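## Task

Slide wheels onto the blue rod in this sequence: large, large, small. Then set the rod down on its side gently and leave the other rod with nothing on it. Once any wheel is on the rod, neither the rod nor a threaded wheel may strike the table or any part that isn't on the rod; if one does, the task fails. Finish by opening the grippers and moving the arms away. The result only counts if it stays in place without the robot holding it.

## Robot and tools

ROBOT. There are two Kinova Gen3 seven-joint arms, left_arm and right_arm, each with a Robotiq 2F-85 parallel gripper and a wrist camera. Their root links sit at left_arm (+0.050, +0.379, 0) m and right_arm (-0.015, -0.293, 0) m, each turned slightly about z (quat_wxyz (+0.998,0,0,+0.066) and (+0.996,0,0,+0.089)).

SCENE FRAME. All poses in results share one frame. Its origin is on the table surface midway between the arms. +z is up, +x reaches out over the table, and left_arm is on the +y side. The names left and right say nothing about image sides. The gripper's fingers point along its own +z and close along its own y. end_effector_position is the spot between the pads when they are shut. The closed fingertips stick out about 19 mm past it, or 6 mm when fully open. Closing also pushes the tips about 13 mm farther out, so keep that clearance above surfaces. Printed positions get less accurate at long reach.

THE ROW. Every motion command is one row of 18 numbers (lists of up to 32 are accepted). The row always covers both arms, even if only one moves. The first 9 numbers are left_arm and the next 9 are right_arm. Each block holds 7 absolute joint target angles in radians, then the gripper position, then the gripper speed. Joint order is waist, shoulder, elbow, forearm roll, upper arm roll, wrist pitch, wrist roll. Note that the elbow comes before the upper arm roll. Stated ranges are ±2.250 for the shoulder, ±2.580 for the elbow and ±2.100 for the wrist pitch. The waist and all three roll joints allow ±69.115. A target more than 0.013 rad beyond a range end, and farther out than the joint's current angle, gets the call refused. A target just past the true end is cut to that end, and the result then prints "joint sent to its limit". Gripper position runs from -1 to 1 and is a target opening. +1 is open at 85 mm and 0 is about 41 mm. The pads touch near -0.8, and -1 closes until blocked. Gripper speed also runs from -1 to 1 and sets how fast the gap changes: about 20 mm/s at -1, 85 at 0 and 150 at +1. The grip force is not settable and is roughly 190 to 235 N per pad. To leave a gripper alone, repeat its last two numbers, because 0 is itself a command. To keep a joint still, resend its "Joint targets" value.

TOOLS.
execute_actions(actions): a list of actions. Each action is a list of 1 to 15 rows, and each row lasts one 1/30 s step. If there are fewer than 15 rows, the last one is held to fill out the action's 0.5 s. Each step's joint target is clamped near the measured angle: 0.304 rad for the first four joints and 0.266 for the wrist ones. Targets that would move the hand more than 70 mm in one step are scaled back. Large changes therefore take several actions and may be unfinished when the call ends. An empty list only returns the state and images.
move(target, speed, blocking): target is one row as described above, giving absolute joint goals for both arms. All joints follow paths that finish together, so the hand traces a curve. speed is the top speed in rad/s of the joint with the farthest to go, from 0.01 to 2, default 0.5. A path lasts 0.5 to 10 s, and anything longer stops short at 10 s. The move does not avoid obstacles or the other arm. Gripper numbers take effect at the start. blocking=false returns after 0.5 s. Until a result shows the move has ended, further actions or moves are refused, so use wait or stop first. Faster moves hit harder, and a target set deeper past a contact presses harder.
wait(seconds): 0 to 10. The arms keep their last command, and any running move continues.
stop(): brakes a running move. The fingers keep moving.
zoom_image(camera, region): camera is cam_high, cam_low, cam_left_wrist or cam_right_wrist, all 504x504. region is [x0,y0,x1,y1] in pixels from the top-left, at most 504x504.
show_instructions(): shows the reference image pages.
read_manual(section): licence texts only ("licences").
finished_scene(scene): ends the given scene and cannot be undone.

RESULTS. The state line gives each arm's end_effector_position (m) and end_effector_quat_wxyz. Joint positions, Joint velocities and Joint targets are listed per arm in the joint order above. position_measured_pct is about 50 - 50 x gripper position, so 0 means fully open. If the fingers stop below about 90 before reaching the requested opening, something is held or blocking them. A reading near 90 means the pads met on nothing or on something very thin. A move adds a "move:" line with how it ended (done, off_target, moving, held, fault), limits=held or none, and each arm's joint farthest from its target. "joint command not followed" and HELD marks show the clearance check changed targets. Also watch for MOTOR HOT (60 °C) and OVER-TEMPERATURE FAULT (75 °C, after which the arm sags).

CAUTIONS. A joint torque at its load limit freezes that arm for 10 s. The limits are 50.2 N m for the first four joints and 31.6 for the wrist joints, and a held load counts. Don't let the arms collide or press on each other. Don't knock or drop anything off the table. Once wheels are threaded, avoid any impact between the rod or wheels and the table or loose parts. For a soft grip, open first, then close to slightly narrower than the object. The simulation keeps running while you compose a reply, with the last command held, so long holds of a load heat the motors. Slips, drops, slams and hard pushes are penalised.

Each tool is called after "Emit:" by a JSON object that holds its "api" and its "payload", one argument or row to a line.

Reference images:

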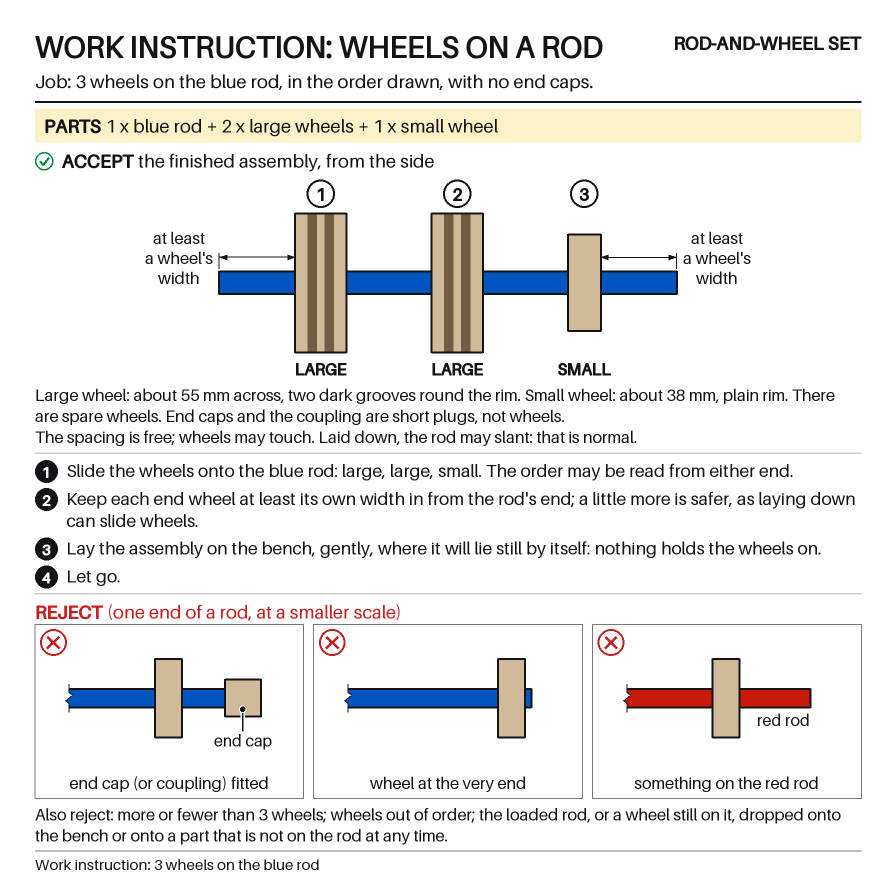

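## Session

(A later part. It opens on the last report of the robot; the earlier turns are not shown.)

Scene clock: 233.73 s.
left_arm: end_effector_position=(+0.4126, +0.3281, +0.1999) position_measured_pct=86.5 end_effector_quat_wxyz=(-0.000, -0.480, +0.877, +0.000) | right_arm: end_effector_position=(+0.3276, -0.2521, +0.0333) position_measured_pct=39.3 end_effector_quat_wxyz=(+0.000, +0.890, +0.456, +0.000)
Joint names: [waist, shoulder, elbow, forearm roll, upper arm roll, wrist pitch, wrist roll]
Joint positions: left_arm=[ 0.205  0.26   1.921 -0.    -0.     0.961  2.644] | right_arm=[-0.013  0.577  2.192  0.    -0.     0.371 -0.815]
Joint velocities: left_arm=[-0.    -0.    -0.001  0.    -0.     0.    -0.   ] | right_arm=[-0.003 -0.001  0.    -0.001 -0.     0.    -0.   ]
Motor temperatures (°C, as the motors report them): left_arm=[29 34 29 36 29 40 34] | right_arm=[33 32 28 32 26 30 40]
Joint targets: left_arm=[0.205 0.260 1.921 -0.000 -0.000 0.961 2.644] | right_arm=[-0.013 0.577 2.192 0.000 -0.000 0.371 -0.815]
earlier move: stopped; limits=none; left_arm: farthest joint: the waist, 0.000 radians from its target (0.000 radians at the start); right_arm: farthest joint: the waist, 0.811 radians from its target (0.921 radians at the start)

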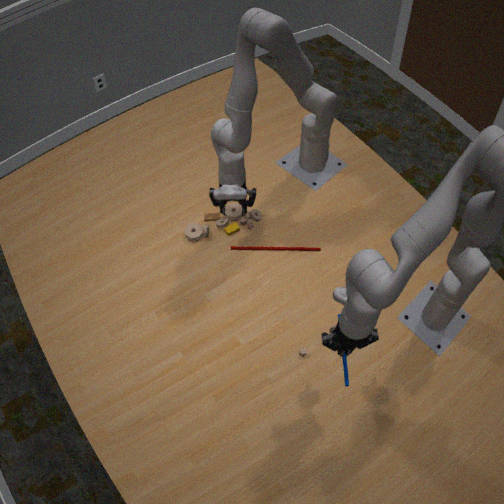

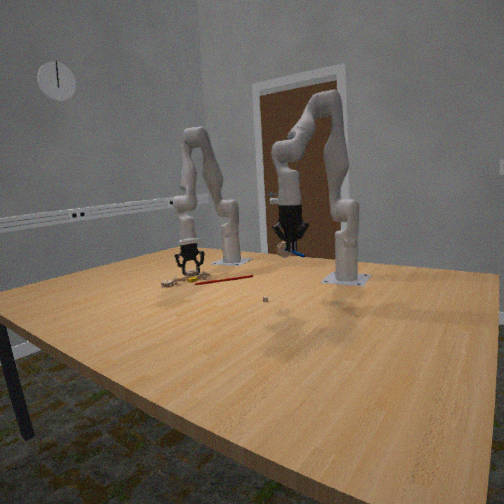

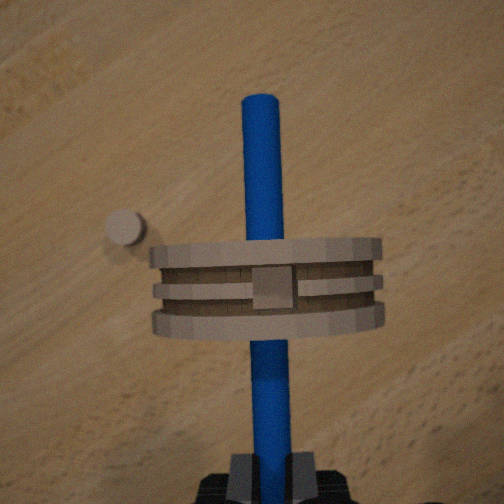

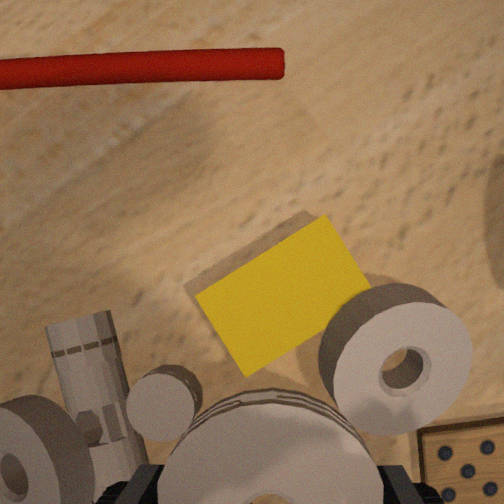

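Emit:
{"api": "move", "payload": {
  "target": [0.2048,0.2599,1.921,0,0,0.9607,2.6435,-1,-0.6, -0.013,0.33,2.05,0,0,0.76,-0.815,-1,-0.6],
  "speed": 0.4
}}

Emit:
{"api": "move", "payload": {
  "target": [0.2048,0.2599,1.921,0,0,0.9607,2.6435,-1,-0.6, -0.8235,0.33,2.0,0,0,0.81,-1.5708,-1,-0.6],
  "speed": 0.8
}}

Emit:
{"api": "move", "payload": {
  "target": [0.2048,0.2599,1.921,0,0,0.9607,2.6435,-1,-0.6, -0.8235,1.0728,2.358,0,0,-1.86,-1.5708,-1,-0.6],
  "speed": 0.9
}}

Emit:
{"api": "move", "payload": {
  "target": [0.2048,0.2599,1.921,0,0,0.9607,2.6435,-1,-0.6, -0.8235,1.0433,2.2183,0,0,-1.6908,-1.5708,-1,-0.6],
  "speed": 0.15
}}

Emit:
{"api": "zoom_image", "payload": {
  "camera": "cam_left_wrist",
  "region": [130, 0, 390, 130]
}}

Scene clock: 239.97 s.
left_arm: end_effector_position=(+0.4126, +0.3281, +0.2000) position_measured_pct=86.5 end_effector_quat_wxyz=(-0.000, -0.480, +0.877, +0.000) | right_arm: end_effector_position=(+0.3370, -0.2502, +0.1439) position_measured_pct=39.3 end_effector_quat_wxyz=(+0.000, +0.890, +0.456, +0.001)
Joint names: [waist, shoulder, elbow, forearm roll, upper arm roll, wrist pitch, wrist roll]
Joint positions: left_arm=[ 0.205  0.26   1.921 -0.    -0.     0.961  2.644] | right_arm=[-0.013  0.33   2.05   0.     0.     0.76  -0.815]
Joint velocities: left_arm=[-0.    -0.     0.    -0.001  0.     0.001  0.001] | right_arm=[-0.    -0.003 -0.     0.     0.     0.    -0.   ]
Motor temperatures (°C, as the motors report them): left_arm=[29 34 29 36 29 40 34] | right_arm=[33 32 28 32 26 30 40]
Joint targets: left_arm=[0.205 0.260 1.921 0.000 0.000 0.961 2.644] | right_arm=[-0.013 0.330 2.050 0.000 0.000 0.760 -0.815]
move: done; limits=none; left_arm: farthest joint: the waist, 0.000 radians from its target (0.000 radians at the start); right_arm: farthest joint: the waist, 0.000 radians from its target (0.000 radians at the start)

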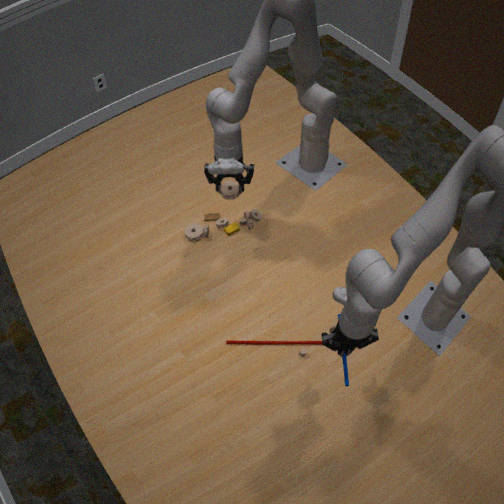

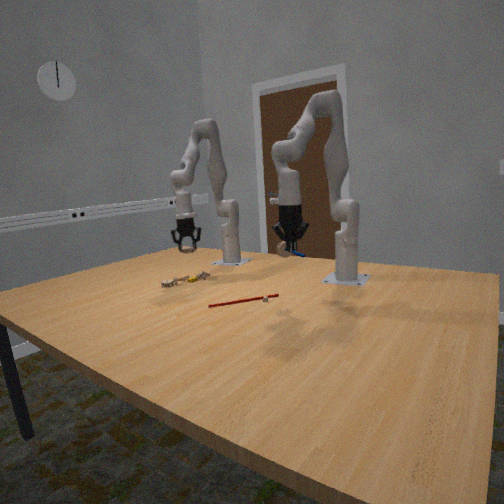

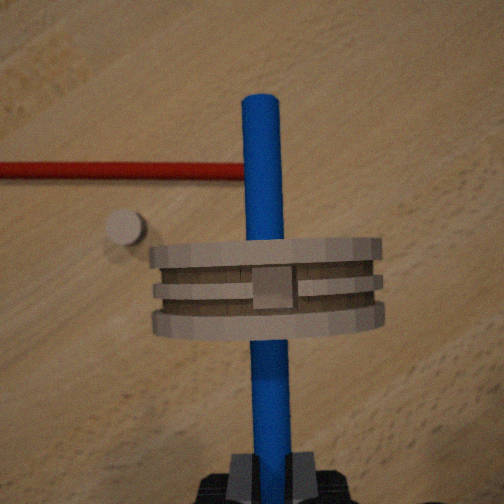

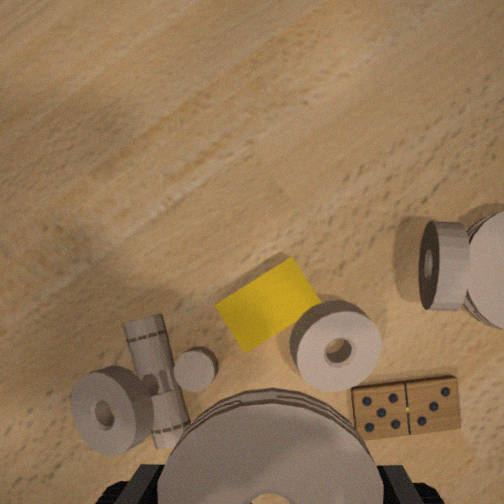

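Scene clock: 241.70 s.
left_arm: end_effector_position=(+0.4126, +0.3281, +0.2000) position_measured_pct=86.5 end_effector_quat_wxyz=(-0.000, -0.480, +0.877, +0.000) | right_arm: end_effector_position=(+0.2025, +0.0009, +0.1552) position_measured_pct=39.3 end_effector_quat_wxyz=(-0.000, +0.877, +0.480, +0.001)
Joint names: [waist, shoulder, elbow, forearm roll, upper arm roll, wrist pitch, wrist roll]
Joint positions: left_arm=[ 0.205  0.26   1.921 -0.    -0.     0.961  2.644] | right_arm=[-0.823  0.33   2.    -0.    -0.     0.81  -1.571]
Joint velocities: left_arm=[ 0.001 -0.    -0.    -0.    -0.    -0.001 -0.001] | right_arm=[-0.003  0.     0.     0.     0.    -0.     0.   ]
Motor temperatures (°C, as the motors report them): left_arm=[29 34 29 36 29 40 34] | right_arm=[33 32 28 32 26 30 40]
Joint targets: left_arm=[0.205 0.260 1.921 0.000 0.000 0.961 2.643] | right_arm=[-0.824 0.330 2.000 0.000 0.000 0.810 -1.571]
move: done; limits=none; left_arm: farthest joint: the waist, 0.000 radians from its target (0.000 radians at the start); right_arm: farthest joint: the waist, 0.000 radians from its target (0.811 radians at the start)

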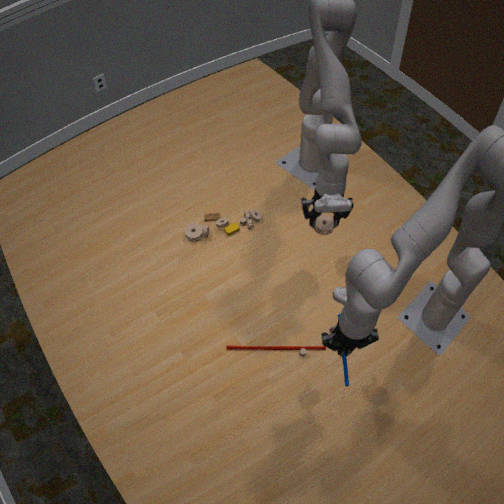

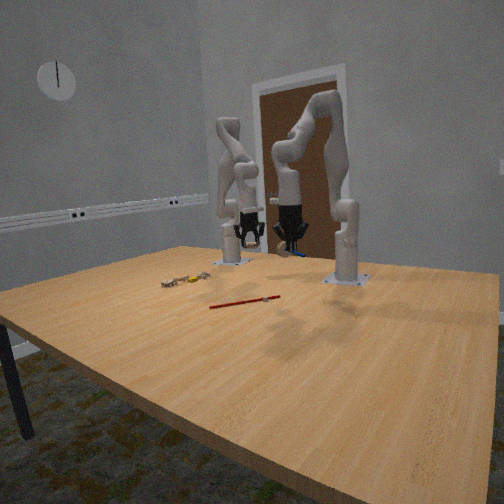

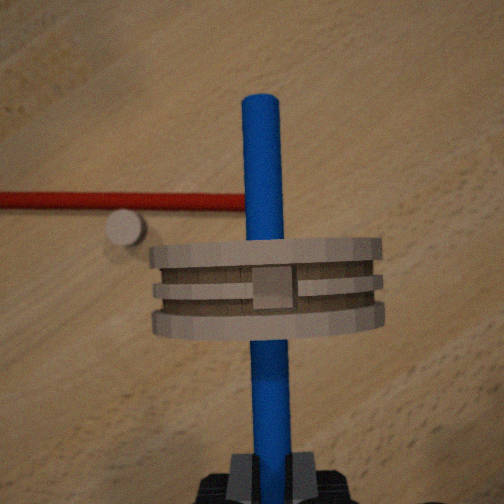

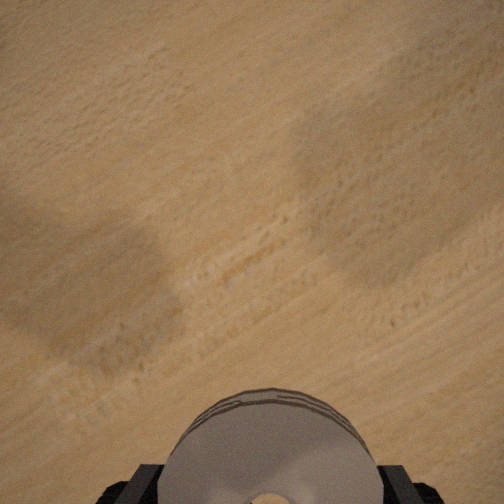

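Scene clock: 245.23 s.
left_arm: end_effector_position=(+0.4126, +0.3281, +0.2000) position_measured_pct=86.5 end_effector_quat_wxyz=(-0.000, -0.480, +0.877, +0.000) | right_arm: end_effector_position=(+0.3243, +0.1918, +0.1847) position_measured_pct=39.3 end_effector_quat_wxyz=(-0.340, +0.620, +0.340, +0.620)
Joint names: [waist, shoulder, elbow, forearm roll, upper arm roll, wrist pitch, wrist roll]
Joint positions: left_arm=[ 0.205  0.26   1.921 -0.    -0.     0.961  2.644] | right_arm=[-0.823  1.072  2.358  0.    -0.    -1.86  -1.571]
Joint velocities: left_arm=[ 0.001 -0.001 -0.    -0.001 -0.    -0.001 -0.   ] | right_arm=[-0.     0.003 -0.     0.    -0.    -0.    -0.   ]
Motor temperatures (°C, as the motors report them): left_arm=[29 34 29 36 29 40 34] | right_arm=[33 32 28 32 26 30 40]
Joint targets: left_arm=[0.205 0.260 1.921 0.000 0.000 0.961 2.643] | right_arm=[-0.824 1.073 2.358 0.000 0.000 -1.860 -1.571]
move: done; limits=none; left_arm: farthest joint: the waist, 0.000 radians from its target (0.000 radians at the start); right_arm: farthest joint: the waist, 0.000 radians from its target (0.000 radians at the start)

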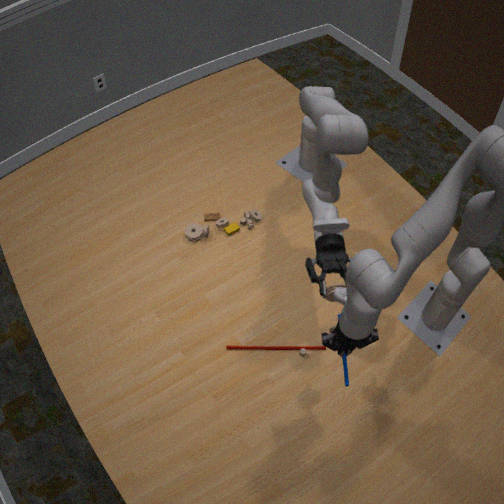

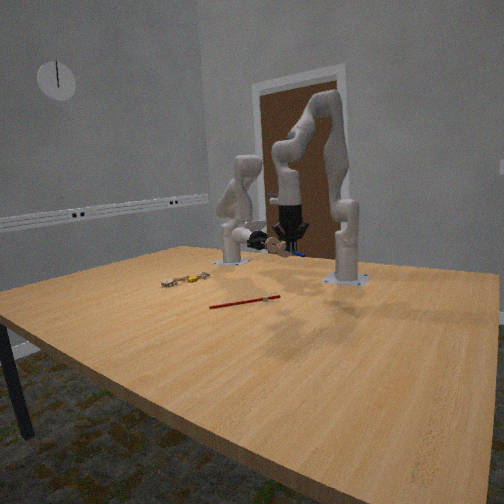

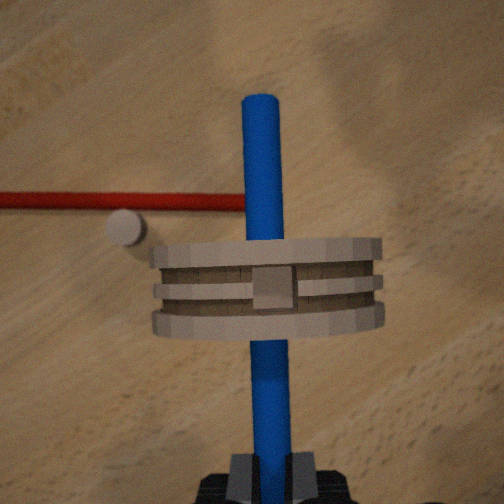

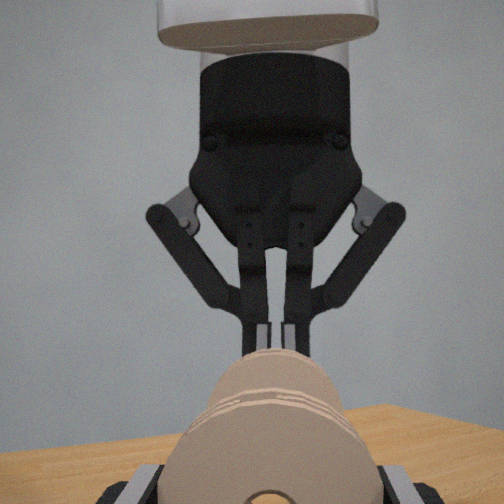

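Scene clock: 246.70 s.
left_arm: end_effector_position=(+0.4126, +0.3281, +0.2000) position_measured_pct=86.5 end_effector_quat_wxyz=(-0.000, -0.480, +0.877, +0.000) | right_arm: end_effector_position=(+0.3490, +0.2304, +0.1845) position_measured_pct=39.3 end_effector_quat_wxyz=(-0.340, +0.620, +0.340, +0.620)
Joint names: [waist, shoulder, elbow, forearm roll, upper arm roll, wrist pitch, wrist roll]
Joint positions: left_arm=[ 0.205  0.26   1.921 -0.    -0.     0.961  2.644] | right_arm=[-0.824  1.043  2.218 -0.     0.    -1.691 -1.571]
Joint velocities: left_arm=[-0.001 -0.001  0.    -0.001  0.     0.     0.   ] | right_arm=[-0.001 -0.001  0.     0.    -0.     0.     0.   ]
Motor temperatures (°C, as the motors report them): left_arm=[29 34 29 36 29 40 34] | right_arm=[33 32 28 32 26 30 40]
Joint targets: left_arm=[0.205 0.260 1.921 0.000 0.000 0.961 2.643] | right_arm=[-0.824 1.043 2.218 0.000 0.000 -1.691 -1.571]
move: done; limits=none; left_arm: farthest joint: the waist, 0.000 radians from its target (0.000 radians at the start); right_arm: farthest joint: the waist, 0.000 radians from its target (0.000 radians at the start)

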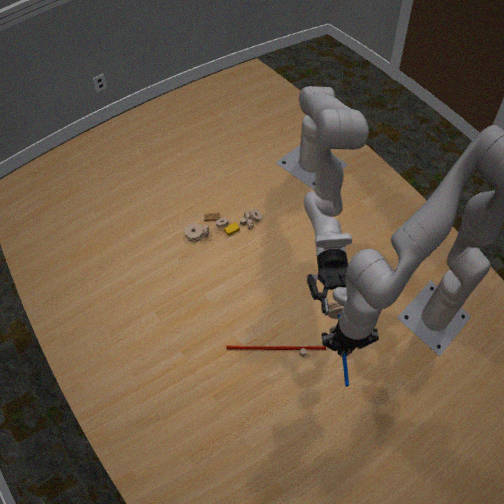

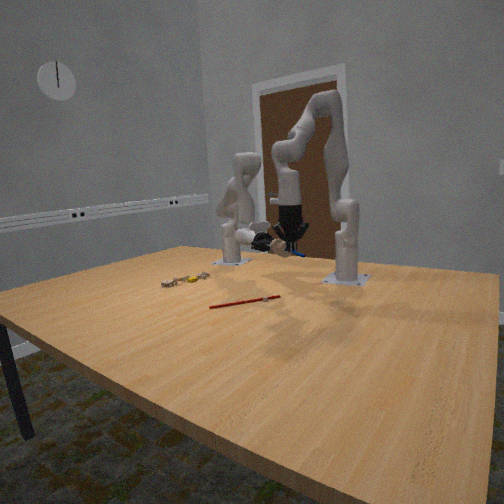

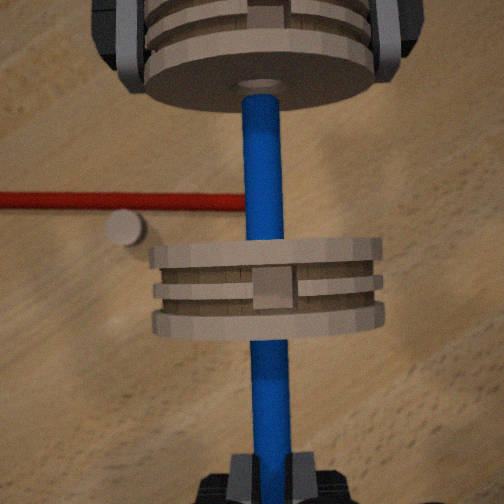

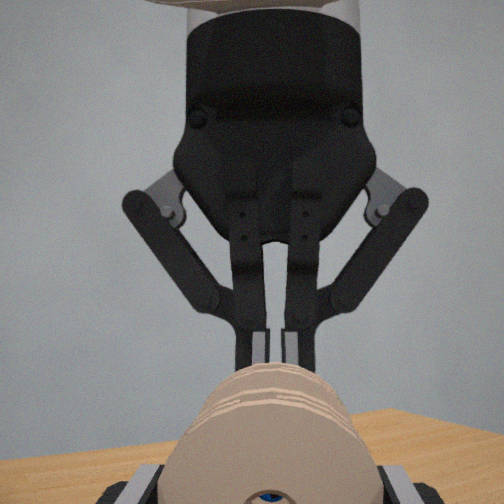

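Region (130, 0, 390, 130) of cam_left_wrist's 504x504 image, scaled by 1.938.

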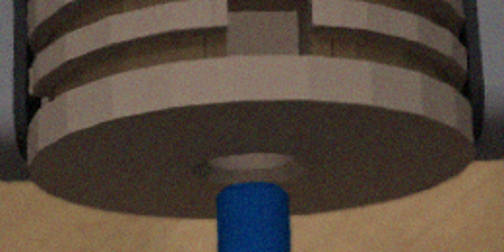

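Emit:
{"api": "move", "payload": {
  "target": [0.2048,0.2599,1.921,0,0,0.9607,2.6435,-1,-0.6, -0.8235,1.0404,2.1871,0,0,-1.6567,-1.5708,-1,-0.6],
  "speed": 0.03
}}

Scene clock: 251.87 s.
left_arm: end_effector_position=(+0.4126, +0.3281, +0.2000) position_measured_pct=86.5 end_effector_quat_wxyz=(-0.000, -0.480, +0.877, +0.000) | right_arm: end_effector_position=(+0.3545, +0.2389, +0.1845) position_measured_pct=39.3 end_effector_quat_wxyz=(-0.340, +0.620, +0.340, +0.620)
Joint names: [waist, shoulder, elbow, forearm roll, upper arm roll, wrist pitch, wrist roll]
Joint positions: left_arm=[ 0.205  0.26   1.921 -0.    -0.     0.961  2.643] | right_arm=[-0.824  1.04   2.187  0.    -0.    -1.657 -1.571]
Joint velocities: left_arm=[-0.001  0.     0.    -0.    -0.    -0.001  0.   ] | right_arm=[ 0. -0. -0. -0. -0.  0.  0.]
Motor temperatures (°C, as the motors report them): left_arm=[29 34 29 36 29 40 34] | right_arm=[33 32 28 32 26 30 40]
Joint targets: left_arm=[0.205 0.260 1.921 0.000 0.000 0.961 2.643] | right_arm=[-0.824 1.040 2.187 0.000 0.000 -1.657 -1.571]
move: done; limits=none; left_arm: farthest joint: the waist, 0.000 radians from its target (0.000 radians at the start); right_arm: farthest joint: the waist, 0.000 radians from its target (0.000 radians at the start)

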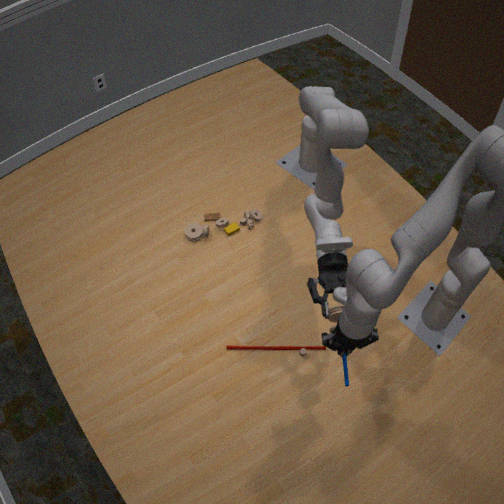

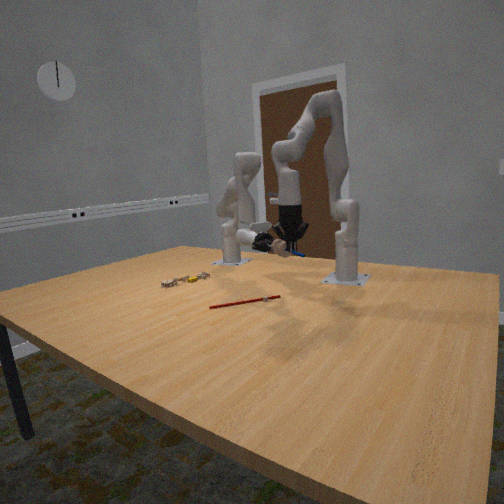

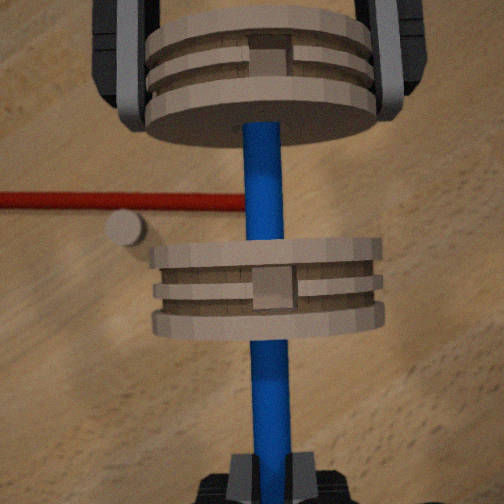

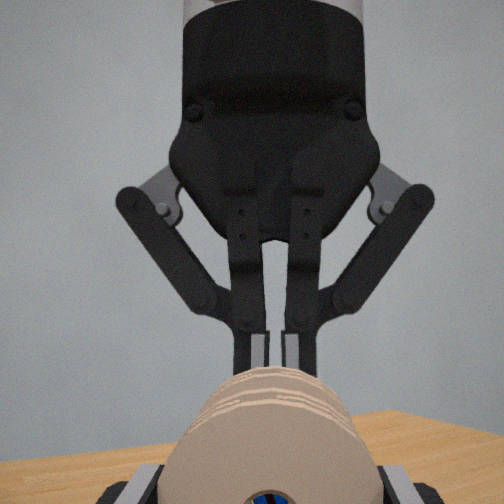

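Emit:
{"api": "move", "payload": {
  "target": [0.2048,0.2599,1.921,0,0,0.9607,2.6435,-1,-0.6, -0.8235,1.0371,2.1085,0,0,-1.5748,-1.5708,-1,-0.6],
  "speed": 0.08
}}

Emit:
{"api": "move", "payload": {
  "target": [0.2048,0.2599,1.921,0,0,0.9607,2.6435,-1,-0.6, -0.8235,1.0394,2.0281,0,0,-1.4967,-1.5708,-1,-0.6],
  "speed": 0.04
}}

Scene clock: 255.87 s.
left_arm: end_effector_position=(+0.4126, +0.3281, +0.2000) position_measured_pct=86.5 end_effector_quat_wxyz=(-0.000, -0.480, +0.877, +0.000) | right_arm: end_effector_position=(+0.3679, +0.2600, +0.1845) position_measured_pct=39.3 end_effector_quat_wxyz=(-0.340, +0.620, +0.340, +0.620)
Joint names: [waist, shoulder, elbow, forearm roll, upper arm roll, wrist pitch, wrist roll]
Joint positions: left_arm=[ 0.205  0.26   1.921 -0.    -0.     0.961  2.644] | right_arm=[-0.824  1.037  2.109 -0.     0.    -1.575 -1.571]
Joint velocities: left_arm=[ 0.001  0.     0.    -0.     0.     0.    -0.   ] | right_arm=[-0.    -0.    -0.001 -0.    -0.     0.     0.   ]
Motor temperatures (°C, as the motors report them): left_arm=[29 34 29 36 29 40 34] | right_arm=[33 33 28 32 26 30 40]
Joint targets: left_arm=[0.205 0.260 1.921 0.000 0.000 0.961 2.643] | right_arm=[-0.824 1.037 2.108 0.000 0.000 -1.575 -1.571]
move: done; limits=none; left_arm: farthest joint: the waist, 0.000 radians from its target (0.000 radians at the start); right_arm: farthest joint: the waist, 0.000 radians from its target (0.000 radians at the start)

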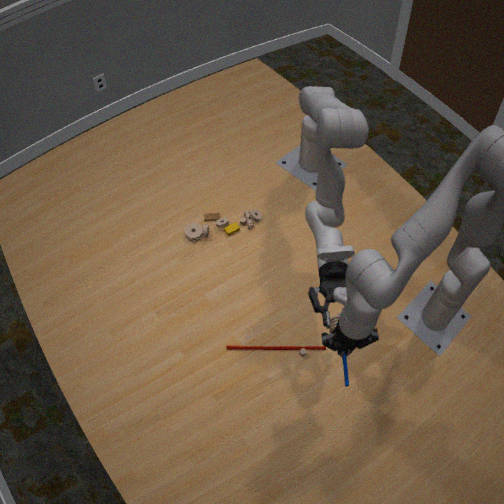

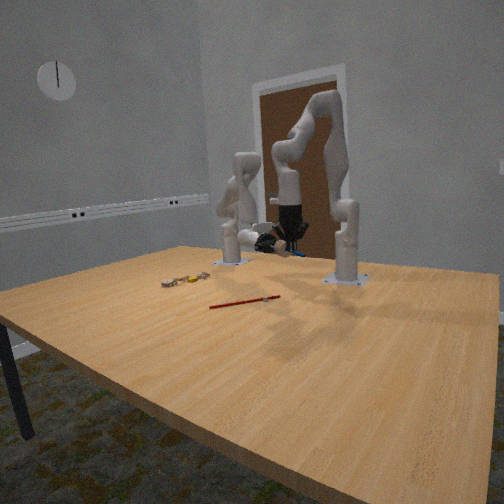

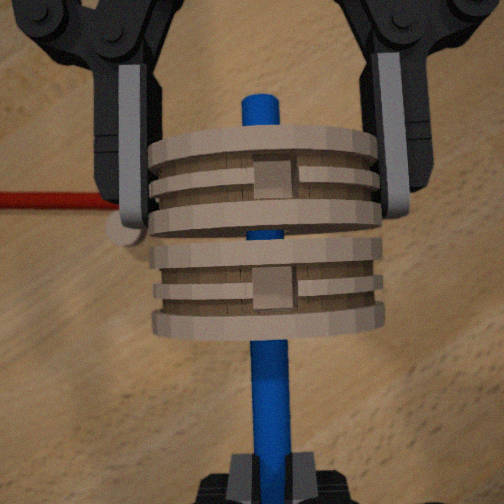

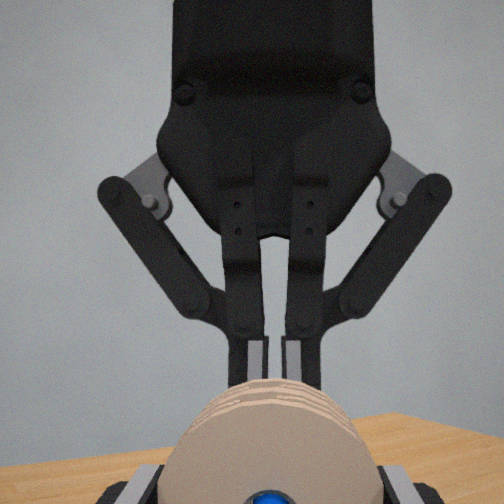

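Scene clock: 258.13 s.
left_arm: end_effector_position=(+0.4127, +0.3281, +0.2000) position_measured_pct=86.5 end_effector_quat_wxyz=(-0.000, -0.480, +0.877, +0.000) | right_arm: end_effector_position=(+0.3814, +0.2810, +0.1845) position_measured_pct=39.3 end_effector_quat_wxyz=(-0.340, +0.620, +0.340, +0.620)
Joint names: [waist, shoulder, elbow, forearm roll, upper arm roll, wrist pitch, wrist roll]
Joint positions: left_arm=[ 0.205  0.26   1.921 -0.    -0.     0.961  2.643] | right_arm=[-0.823  1.039  2.028 -0.     0.    -1.497 -1.571]
Joint velocities: left_arm=[ 0.    -0.001 -0.     0.    -0.001  0.    -0.   ] | right_arm=[-0.001  0.    -0.    -0.001 -0.     0.     0.   ]
Motor temperatures (°C, as the motors report them): left_arm=[29 34 29 36 29 40 34] | right_arm=[33 33 28 32 26 30 40]
Joint targets: left_arm=[0.205 0.260 1.921 0.000 0.000 0.961 2.643] | right_arm=[-0.824 1.039 2.028 0.000 0.000 -1.497 -1.571]
move: done; limits=none; left_arm: farthest joint: the waist, 0.000 radians from its target (0.000 radians at the start); right_arm: farthest joint: the waist, 0.000 radians from its target (0.000 radians at the start)

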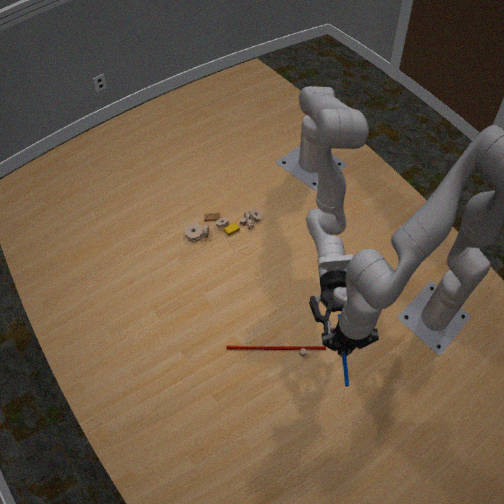

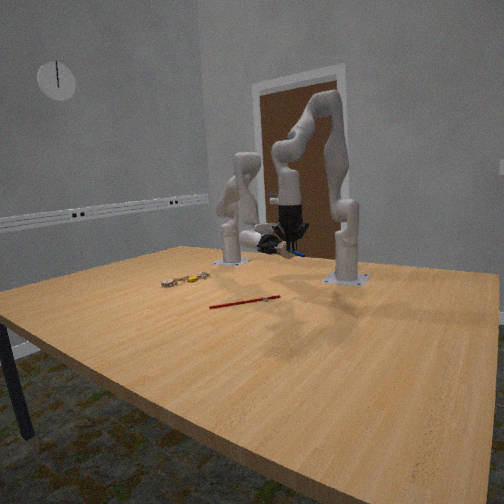

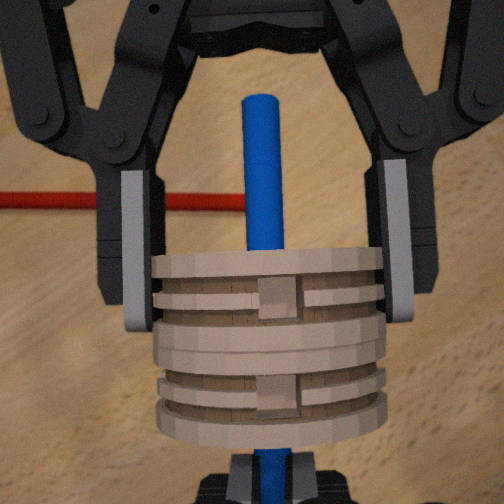

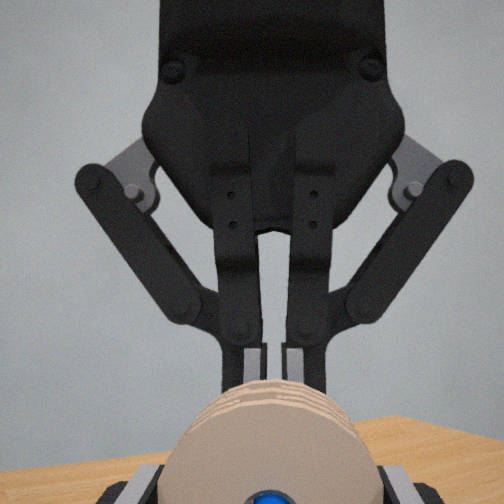

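Emit:
{"api": "move", "payload": {
  "target": [0.2048,0.2599,1.921,0,0,0.9607,2.6435,-1,-0.6, -0.8235,1.0394,2.0281,0,0,-1.4967,-1.5708,0.7,-0.3],
  "speed": 0.06
}}

Emit:
{"api": "move", "payload": {
  "target": [0.2048,0.2599,1.921,0,0,0.9607,2.6435,-1,-0.6, -0.8235,1.0728,2.358,0,0,-1.86,-1.5708,0.7,-0.3],
  "speed": 0.5
}}

Emit:
{"api": "move", "payload": {
  "target": [0.2048,0.2599,1.921,0,0,0.9607,2.6435,-1,-0.6, -0.04,0.33,2.0,0,0,0.81,-0.815,0.7,-0.3],
  "speed": 1.0
}}

Scene clock: 261.60 s.
left_arm: end_effector_position=(+0.4126, +0.3281, +0.1999) position_measured_pct=86.5 end_effector_quat_wxyz=(-0.000, -0.480, +0.877, +0.000) | right_arm: end_effector_position=(+0.3814, +0.2811, +0.1845) position_measured_pct=15.1 end_effector_quat_wxyz=(-0.340, +0.620, +0.340, +0.620)
Joint names: [waist, shoulder, elbow, forearm roll, upper arm roll, wrist pitch, wrist roll]
Joint positions: left_arm=[ 0.205  0.26   1.921 -0.    -0.     0.961  2.643] | right_arm=[-0.823  1.039  2.028 -0.    -0.    -1.497 -1.571]
Joint velocities: left_arm=[ 0.001  0.     0.    -0.     0.     0.     0.   ] | right_arm=[ 0.     0.     0.001  0.001 -0.    -0.    -0.   ]
Motor temperatures (°C, as the motors report them): left_arm=[29 34 29 36 29 40 34] | right_arm=[33 33 28 32 26 30 40]
Joint targets: left_arm=[0.205 0.260 1.921 0.000 0.000 0.961 2.643] | right_arm=[-0.824 1.039 2.028 0.000 0.000 -1.497 -1.571]
move: done; limits=none; left_arm: farthest joint: the waist, 0.000 radians from its target (0.000 radians at the start); right_arm: farthest joint: the waist, 0.000 radians from its target (0.000 radians at the start)

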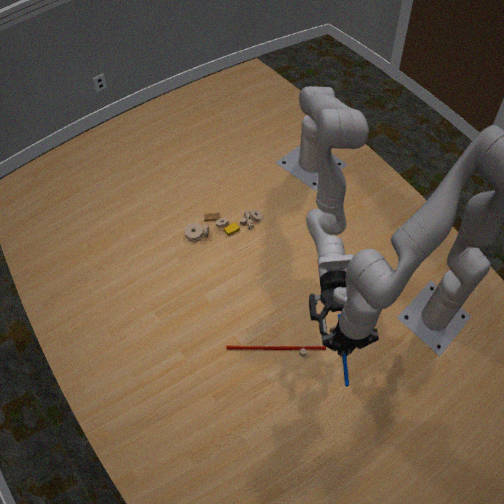

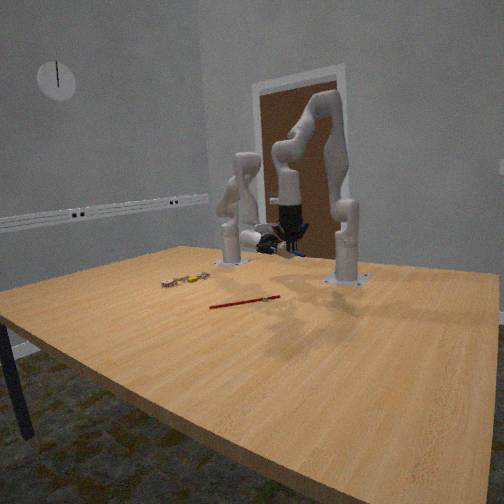

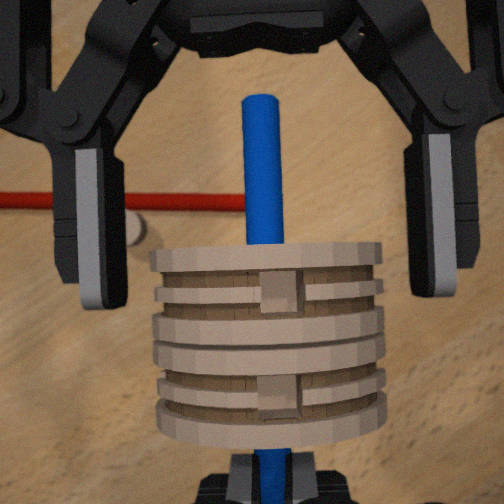

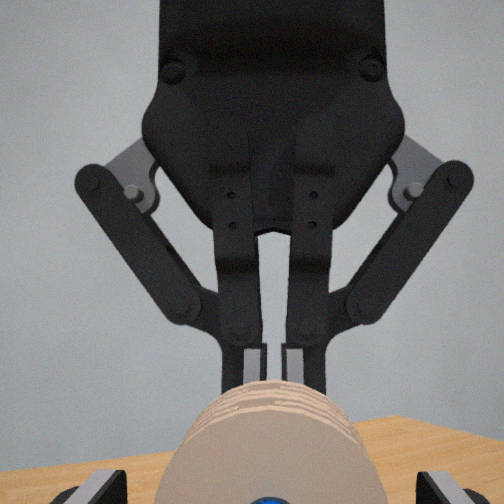

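Scene clock: 262.80 s.
left_arm: end_effector_position=(+0.4126, +0.3281, +0.1999) position_measured_pct=86.5 end_effector_quat_wxyz=(-0.000, -0.480, +0.877, +0.000) | right_arm: end_effector_position=(+0.3243, +0.1917, +0.1845) position_measured_pct=15.1 end_effector_quat_wxyz=(-0.340, +0.620, +0.340, +0.620)
Joint names: [waist, shoulder, elbow, forearm roll, upper arm roll, wrist pitch, wrist roll]
Joint positions: left_arm=[ 0.205  0.26   1.921 -0.    -0.     0.961  2.644] | right_arm=[-0.823  1.073  2.358  0.    -0.    -1.86  -1.571]
Joint velocities: left_arm=[-0.     0.     0.     0.001 -0.     0.     0.   ] | right_arm=[ 0.     0.001  0.001 -0.    -0.    -0.     0.   ]
Motor temperatures (°C, as the motors report them): left_arm=[29 34 29 36 29 40 34] | right_arm=[33 33 28 32 26 30 40]
Joint targets: left_arm=[0.205 0.260 1.921 0.000 0.000 0.961 2.643] | right_arm=[-0.824 1.073 2.358 0.000 0.000 -1.860 -1.571]
move: done; limits=none; left_arm: farthest joint: the waist, 0.000 radians from its target (0.000 radians at the start); right_arm: farthest joint: the waist, 0.000 radians from its target (0.000 radians at the start)

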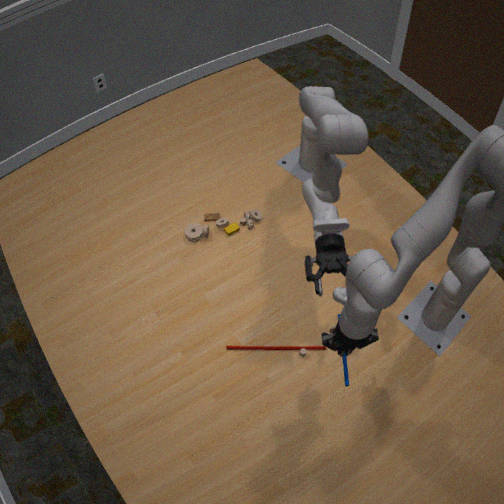

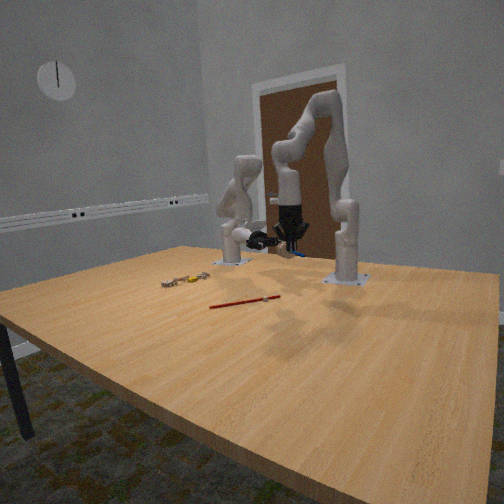

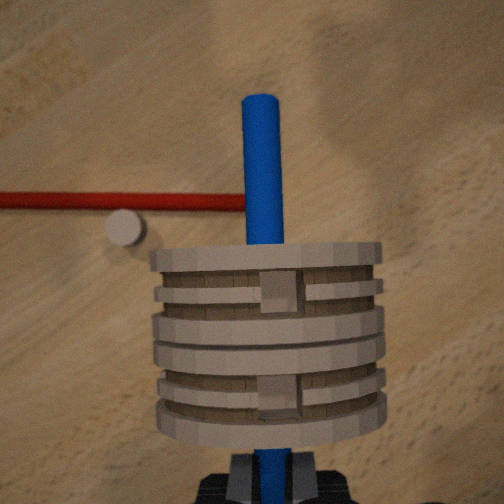

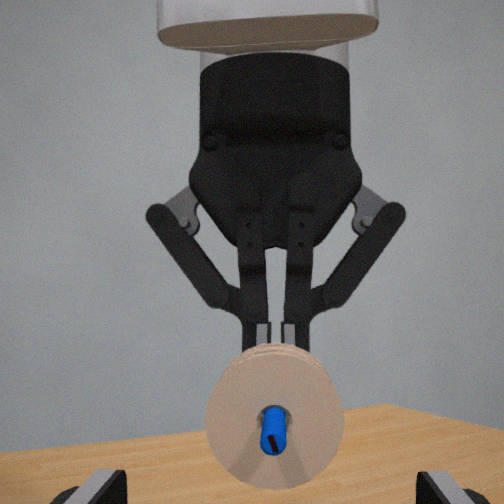

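Scene clock: 266.10 s.
left_arm: end_effector_position=(+0.4126, +0.3281, +0.1999) position_measured_pct=86.5 end_effector_quat_wxyz=(-0.000, -0.480, +0.877, +0.000) | right_arm: end_effector_position=(+0.3465, -0.2382, +0.1551) position_measured_pct=15.1 end_effector_quat_wxyz=(+0.000, +0.884, +0.468, +0.001)
Joint names: [waist, shoulder, elbow, forearm roll, upper arm roll, wrist pitch, wrist roll]
Joint positions: left_arm=[ 0.205  0.26   1.921 -0.    -0.     0.961  2.644] | right_arm=[-0.04   0.33   2.     0.     0.     0.81  -0.815]
Joint velocities: left_arm=[-0.001  0.001 -0.    -0.    -0.     0.    -0.   ] | right_arm=[ 0.003 -0.002 -0.    -0.    -0.     0.     0.   ]
Motor temperatures (°C, as the motors report them): left_arm=[29 34 29 36 29 40 34] | right_arm=[33 33 28 32 26 30 40]
Joint targets: left_arm=[0.205 0.260 1.921 0.000 0.000 0.961 2.643] | right_arm=[-0.040 0.330 2.000 0.000 0.000 0.810 -0.815]
move: done; limits=none; left_arm: farthest joint: the waist, 0.000 radians from its target (0.000 radians at the start); right_arm: farthest joint: the waist, 0.000 radians from its target (0.783 radians at the start)

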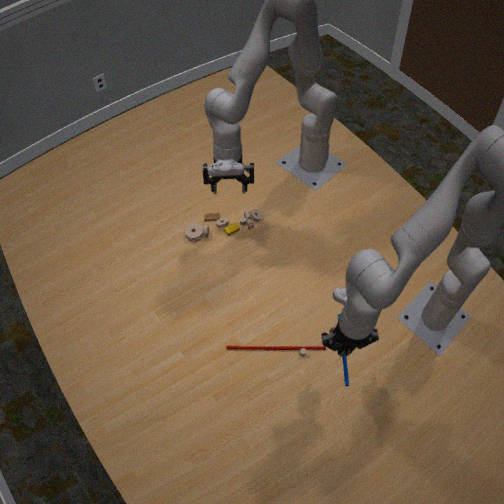

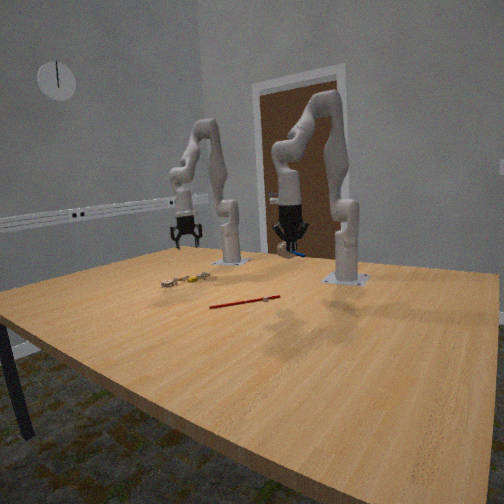

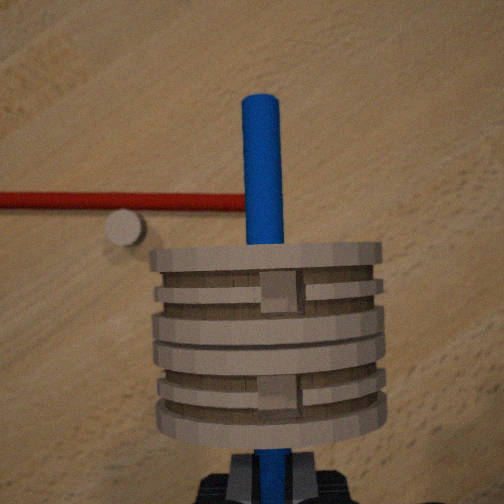

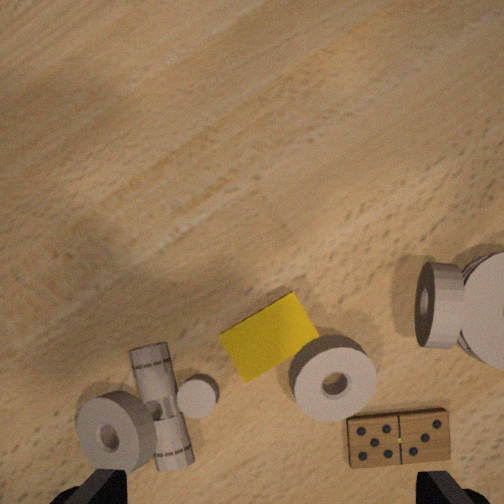

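Emit:
{"api": "move", "payload": {
  "target": [0.2048,0.2599,1.921,0,0,0.9607,2.6435,-1,-0.6, -0.0013,0.5261,2.0041,0,0,0.6114,-0.2193,0.3,-0.3],
  "speed": 0.5
}}

Scene clock: 277.77 s.
left_arm: end_effector_position=(+0.4126, +0.3281, +0.1999) position_measured_pct=86.5 end_effector_quat_wxyz=(-0.000, -0.480, +0.877, +0.000) | right_arm: end_effector_position=(+0.3749, -0.2474, +0.0801) position_measured_pct=34.9 end_effector_quat_wxyz=(+0.000, +0.721, +0.693, +0.000)
Joint names: [waist, shoulder, elbow, forearm roll, upper arm roll, wrist pitch, wrist roll]
Joint positions: left_arm=[ 0.205  0.26   1.921 -0.    -0.     0.961  2.644] | right_arm=[-0.001  0.526  2.004  0.     0.     0.611 -0.219]
Joint velocities: left_arm=[ 0.    -0.001  0.     0.     0.    -0.001 -0.   ] | right_arm=[ 0.001  0.002 -0.002 -0.001 -0.    -0.     0.   ]
Motor temperatures (°C, as the motors report them): left_arm=[29 34 29 36 29 40 34] | right_arm=[33 33 28 32 26 30 40]
Joint targets: left_arm=[0.205 0.260 1.921 0.000 0.000 0.961 2.643] | right_arm=[-0.001 0.526 2.004 0.000 0.000 0.611 -0.219]
move: done; limits=none; left_arm: farthest joint: the waist, 0.000 radians from its target (0.000 radians at the start); right_arm: farthest joint: the waist, 0.000 radians from its target (0.039 radians at the start)

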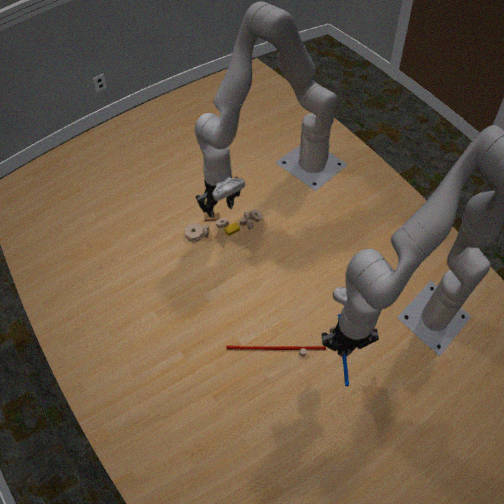

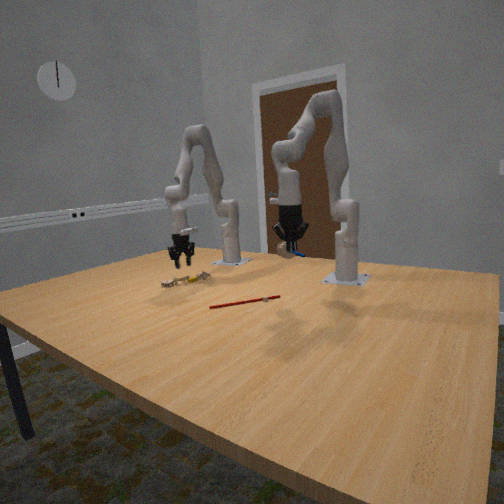

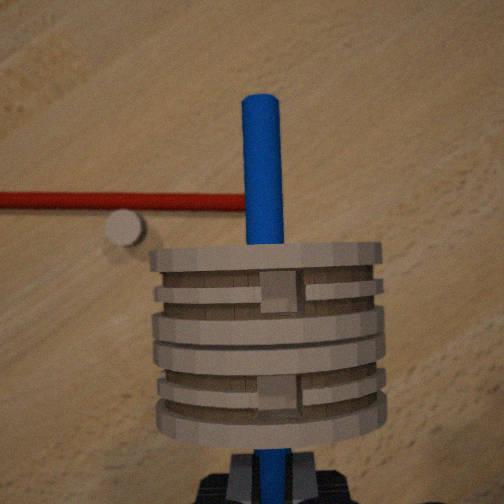

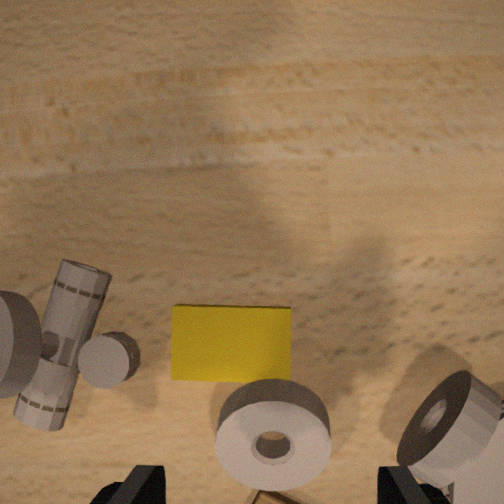

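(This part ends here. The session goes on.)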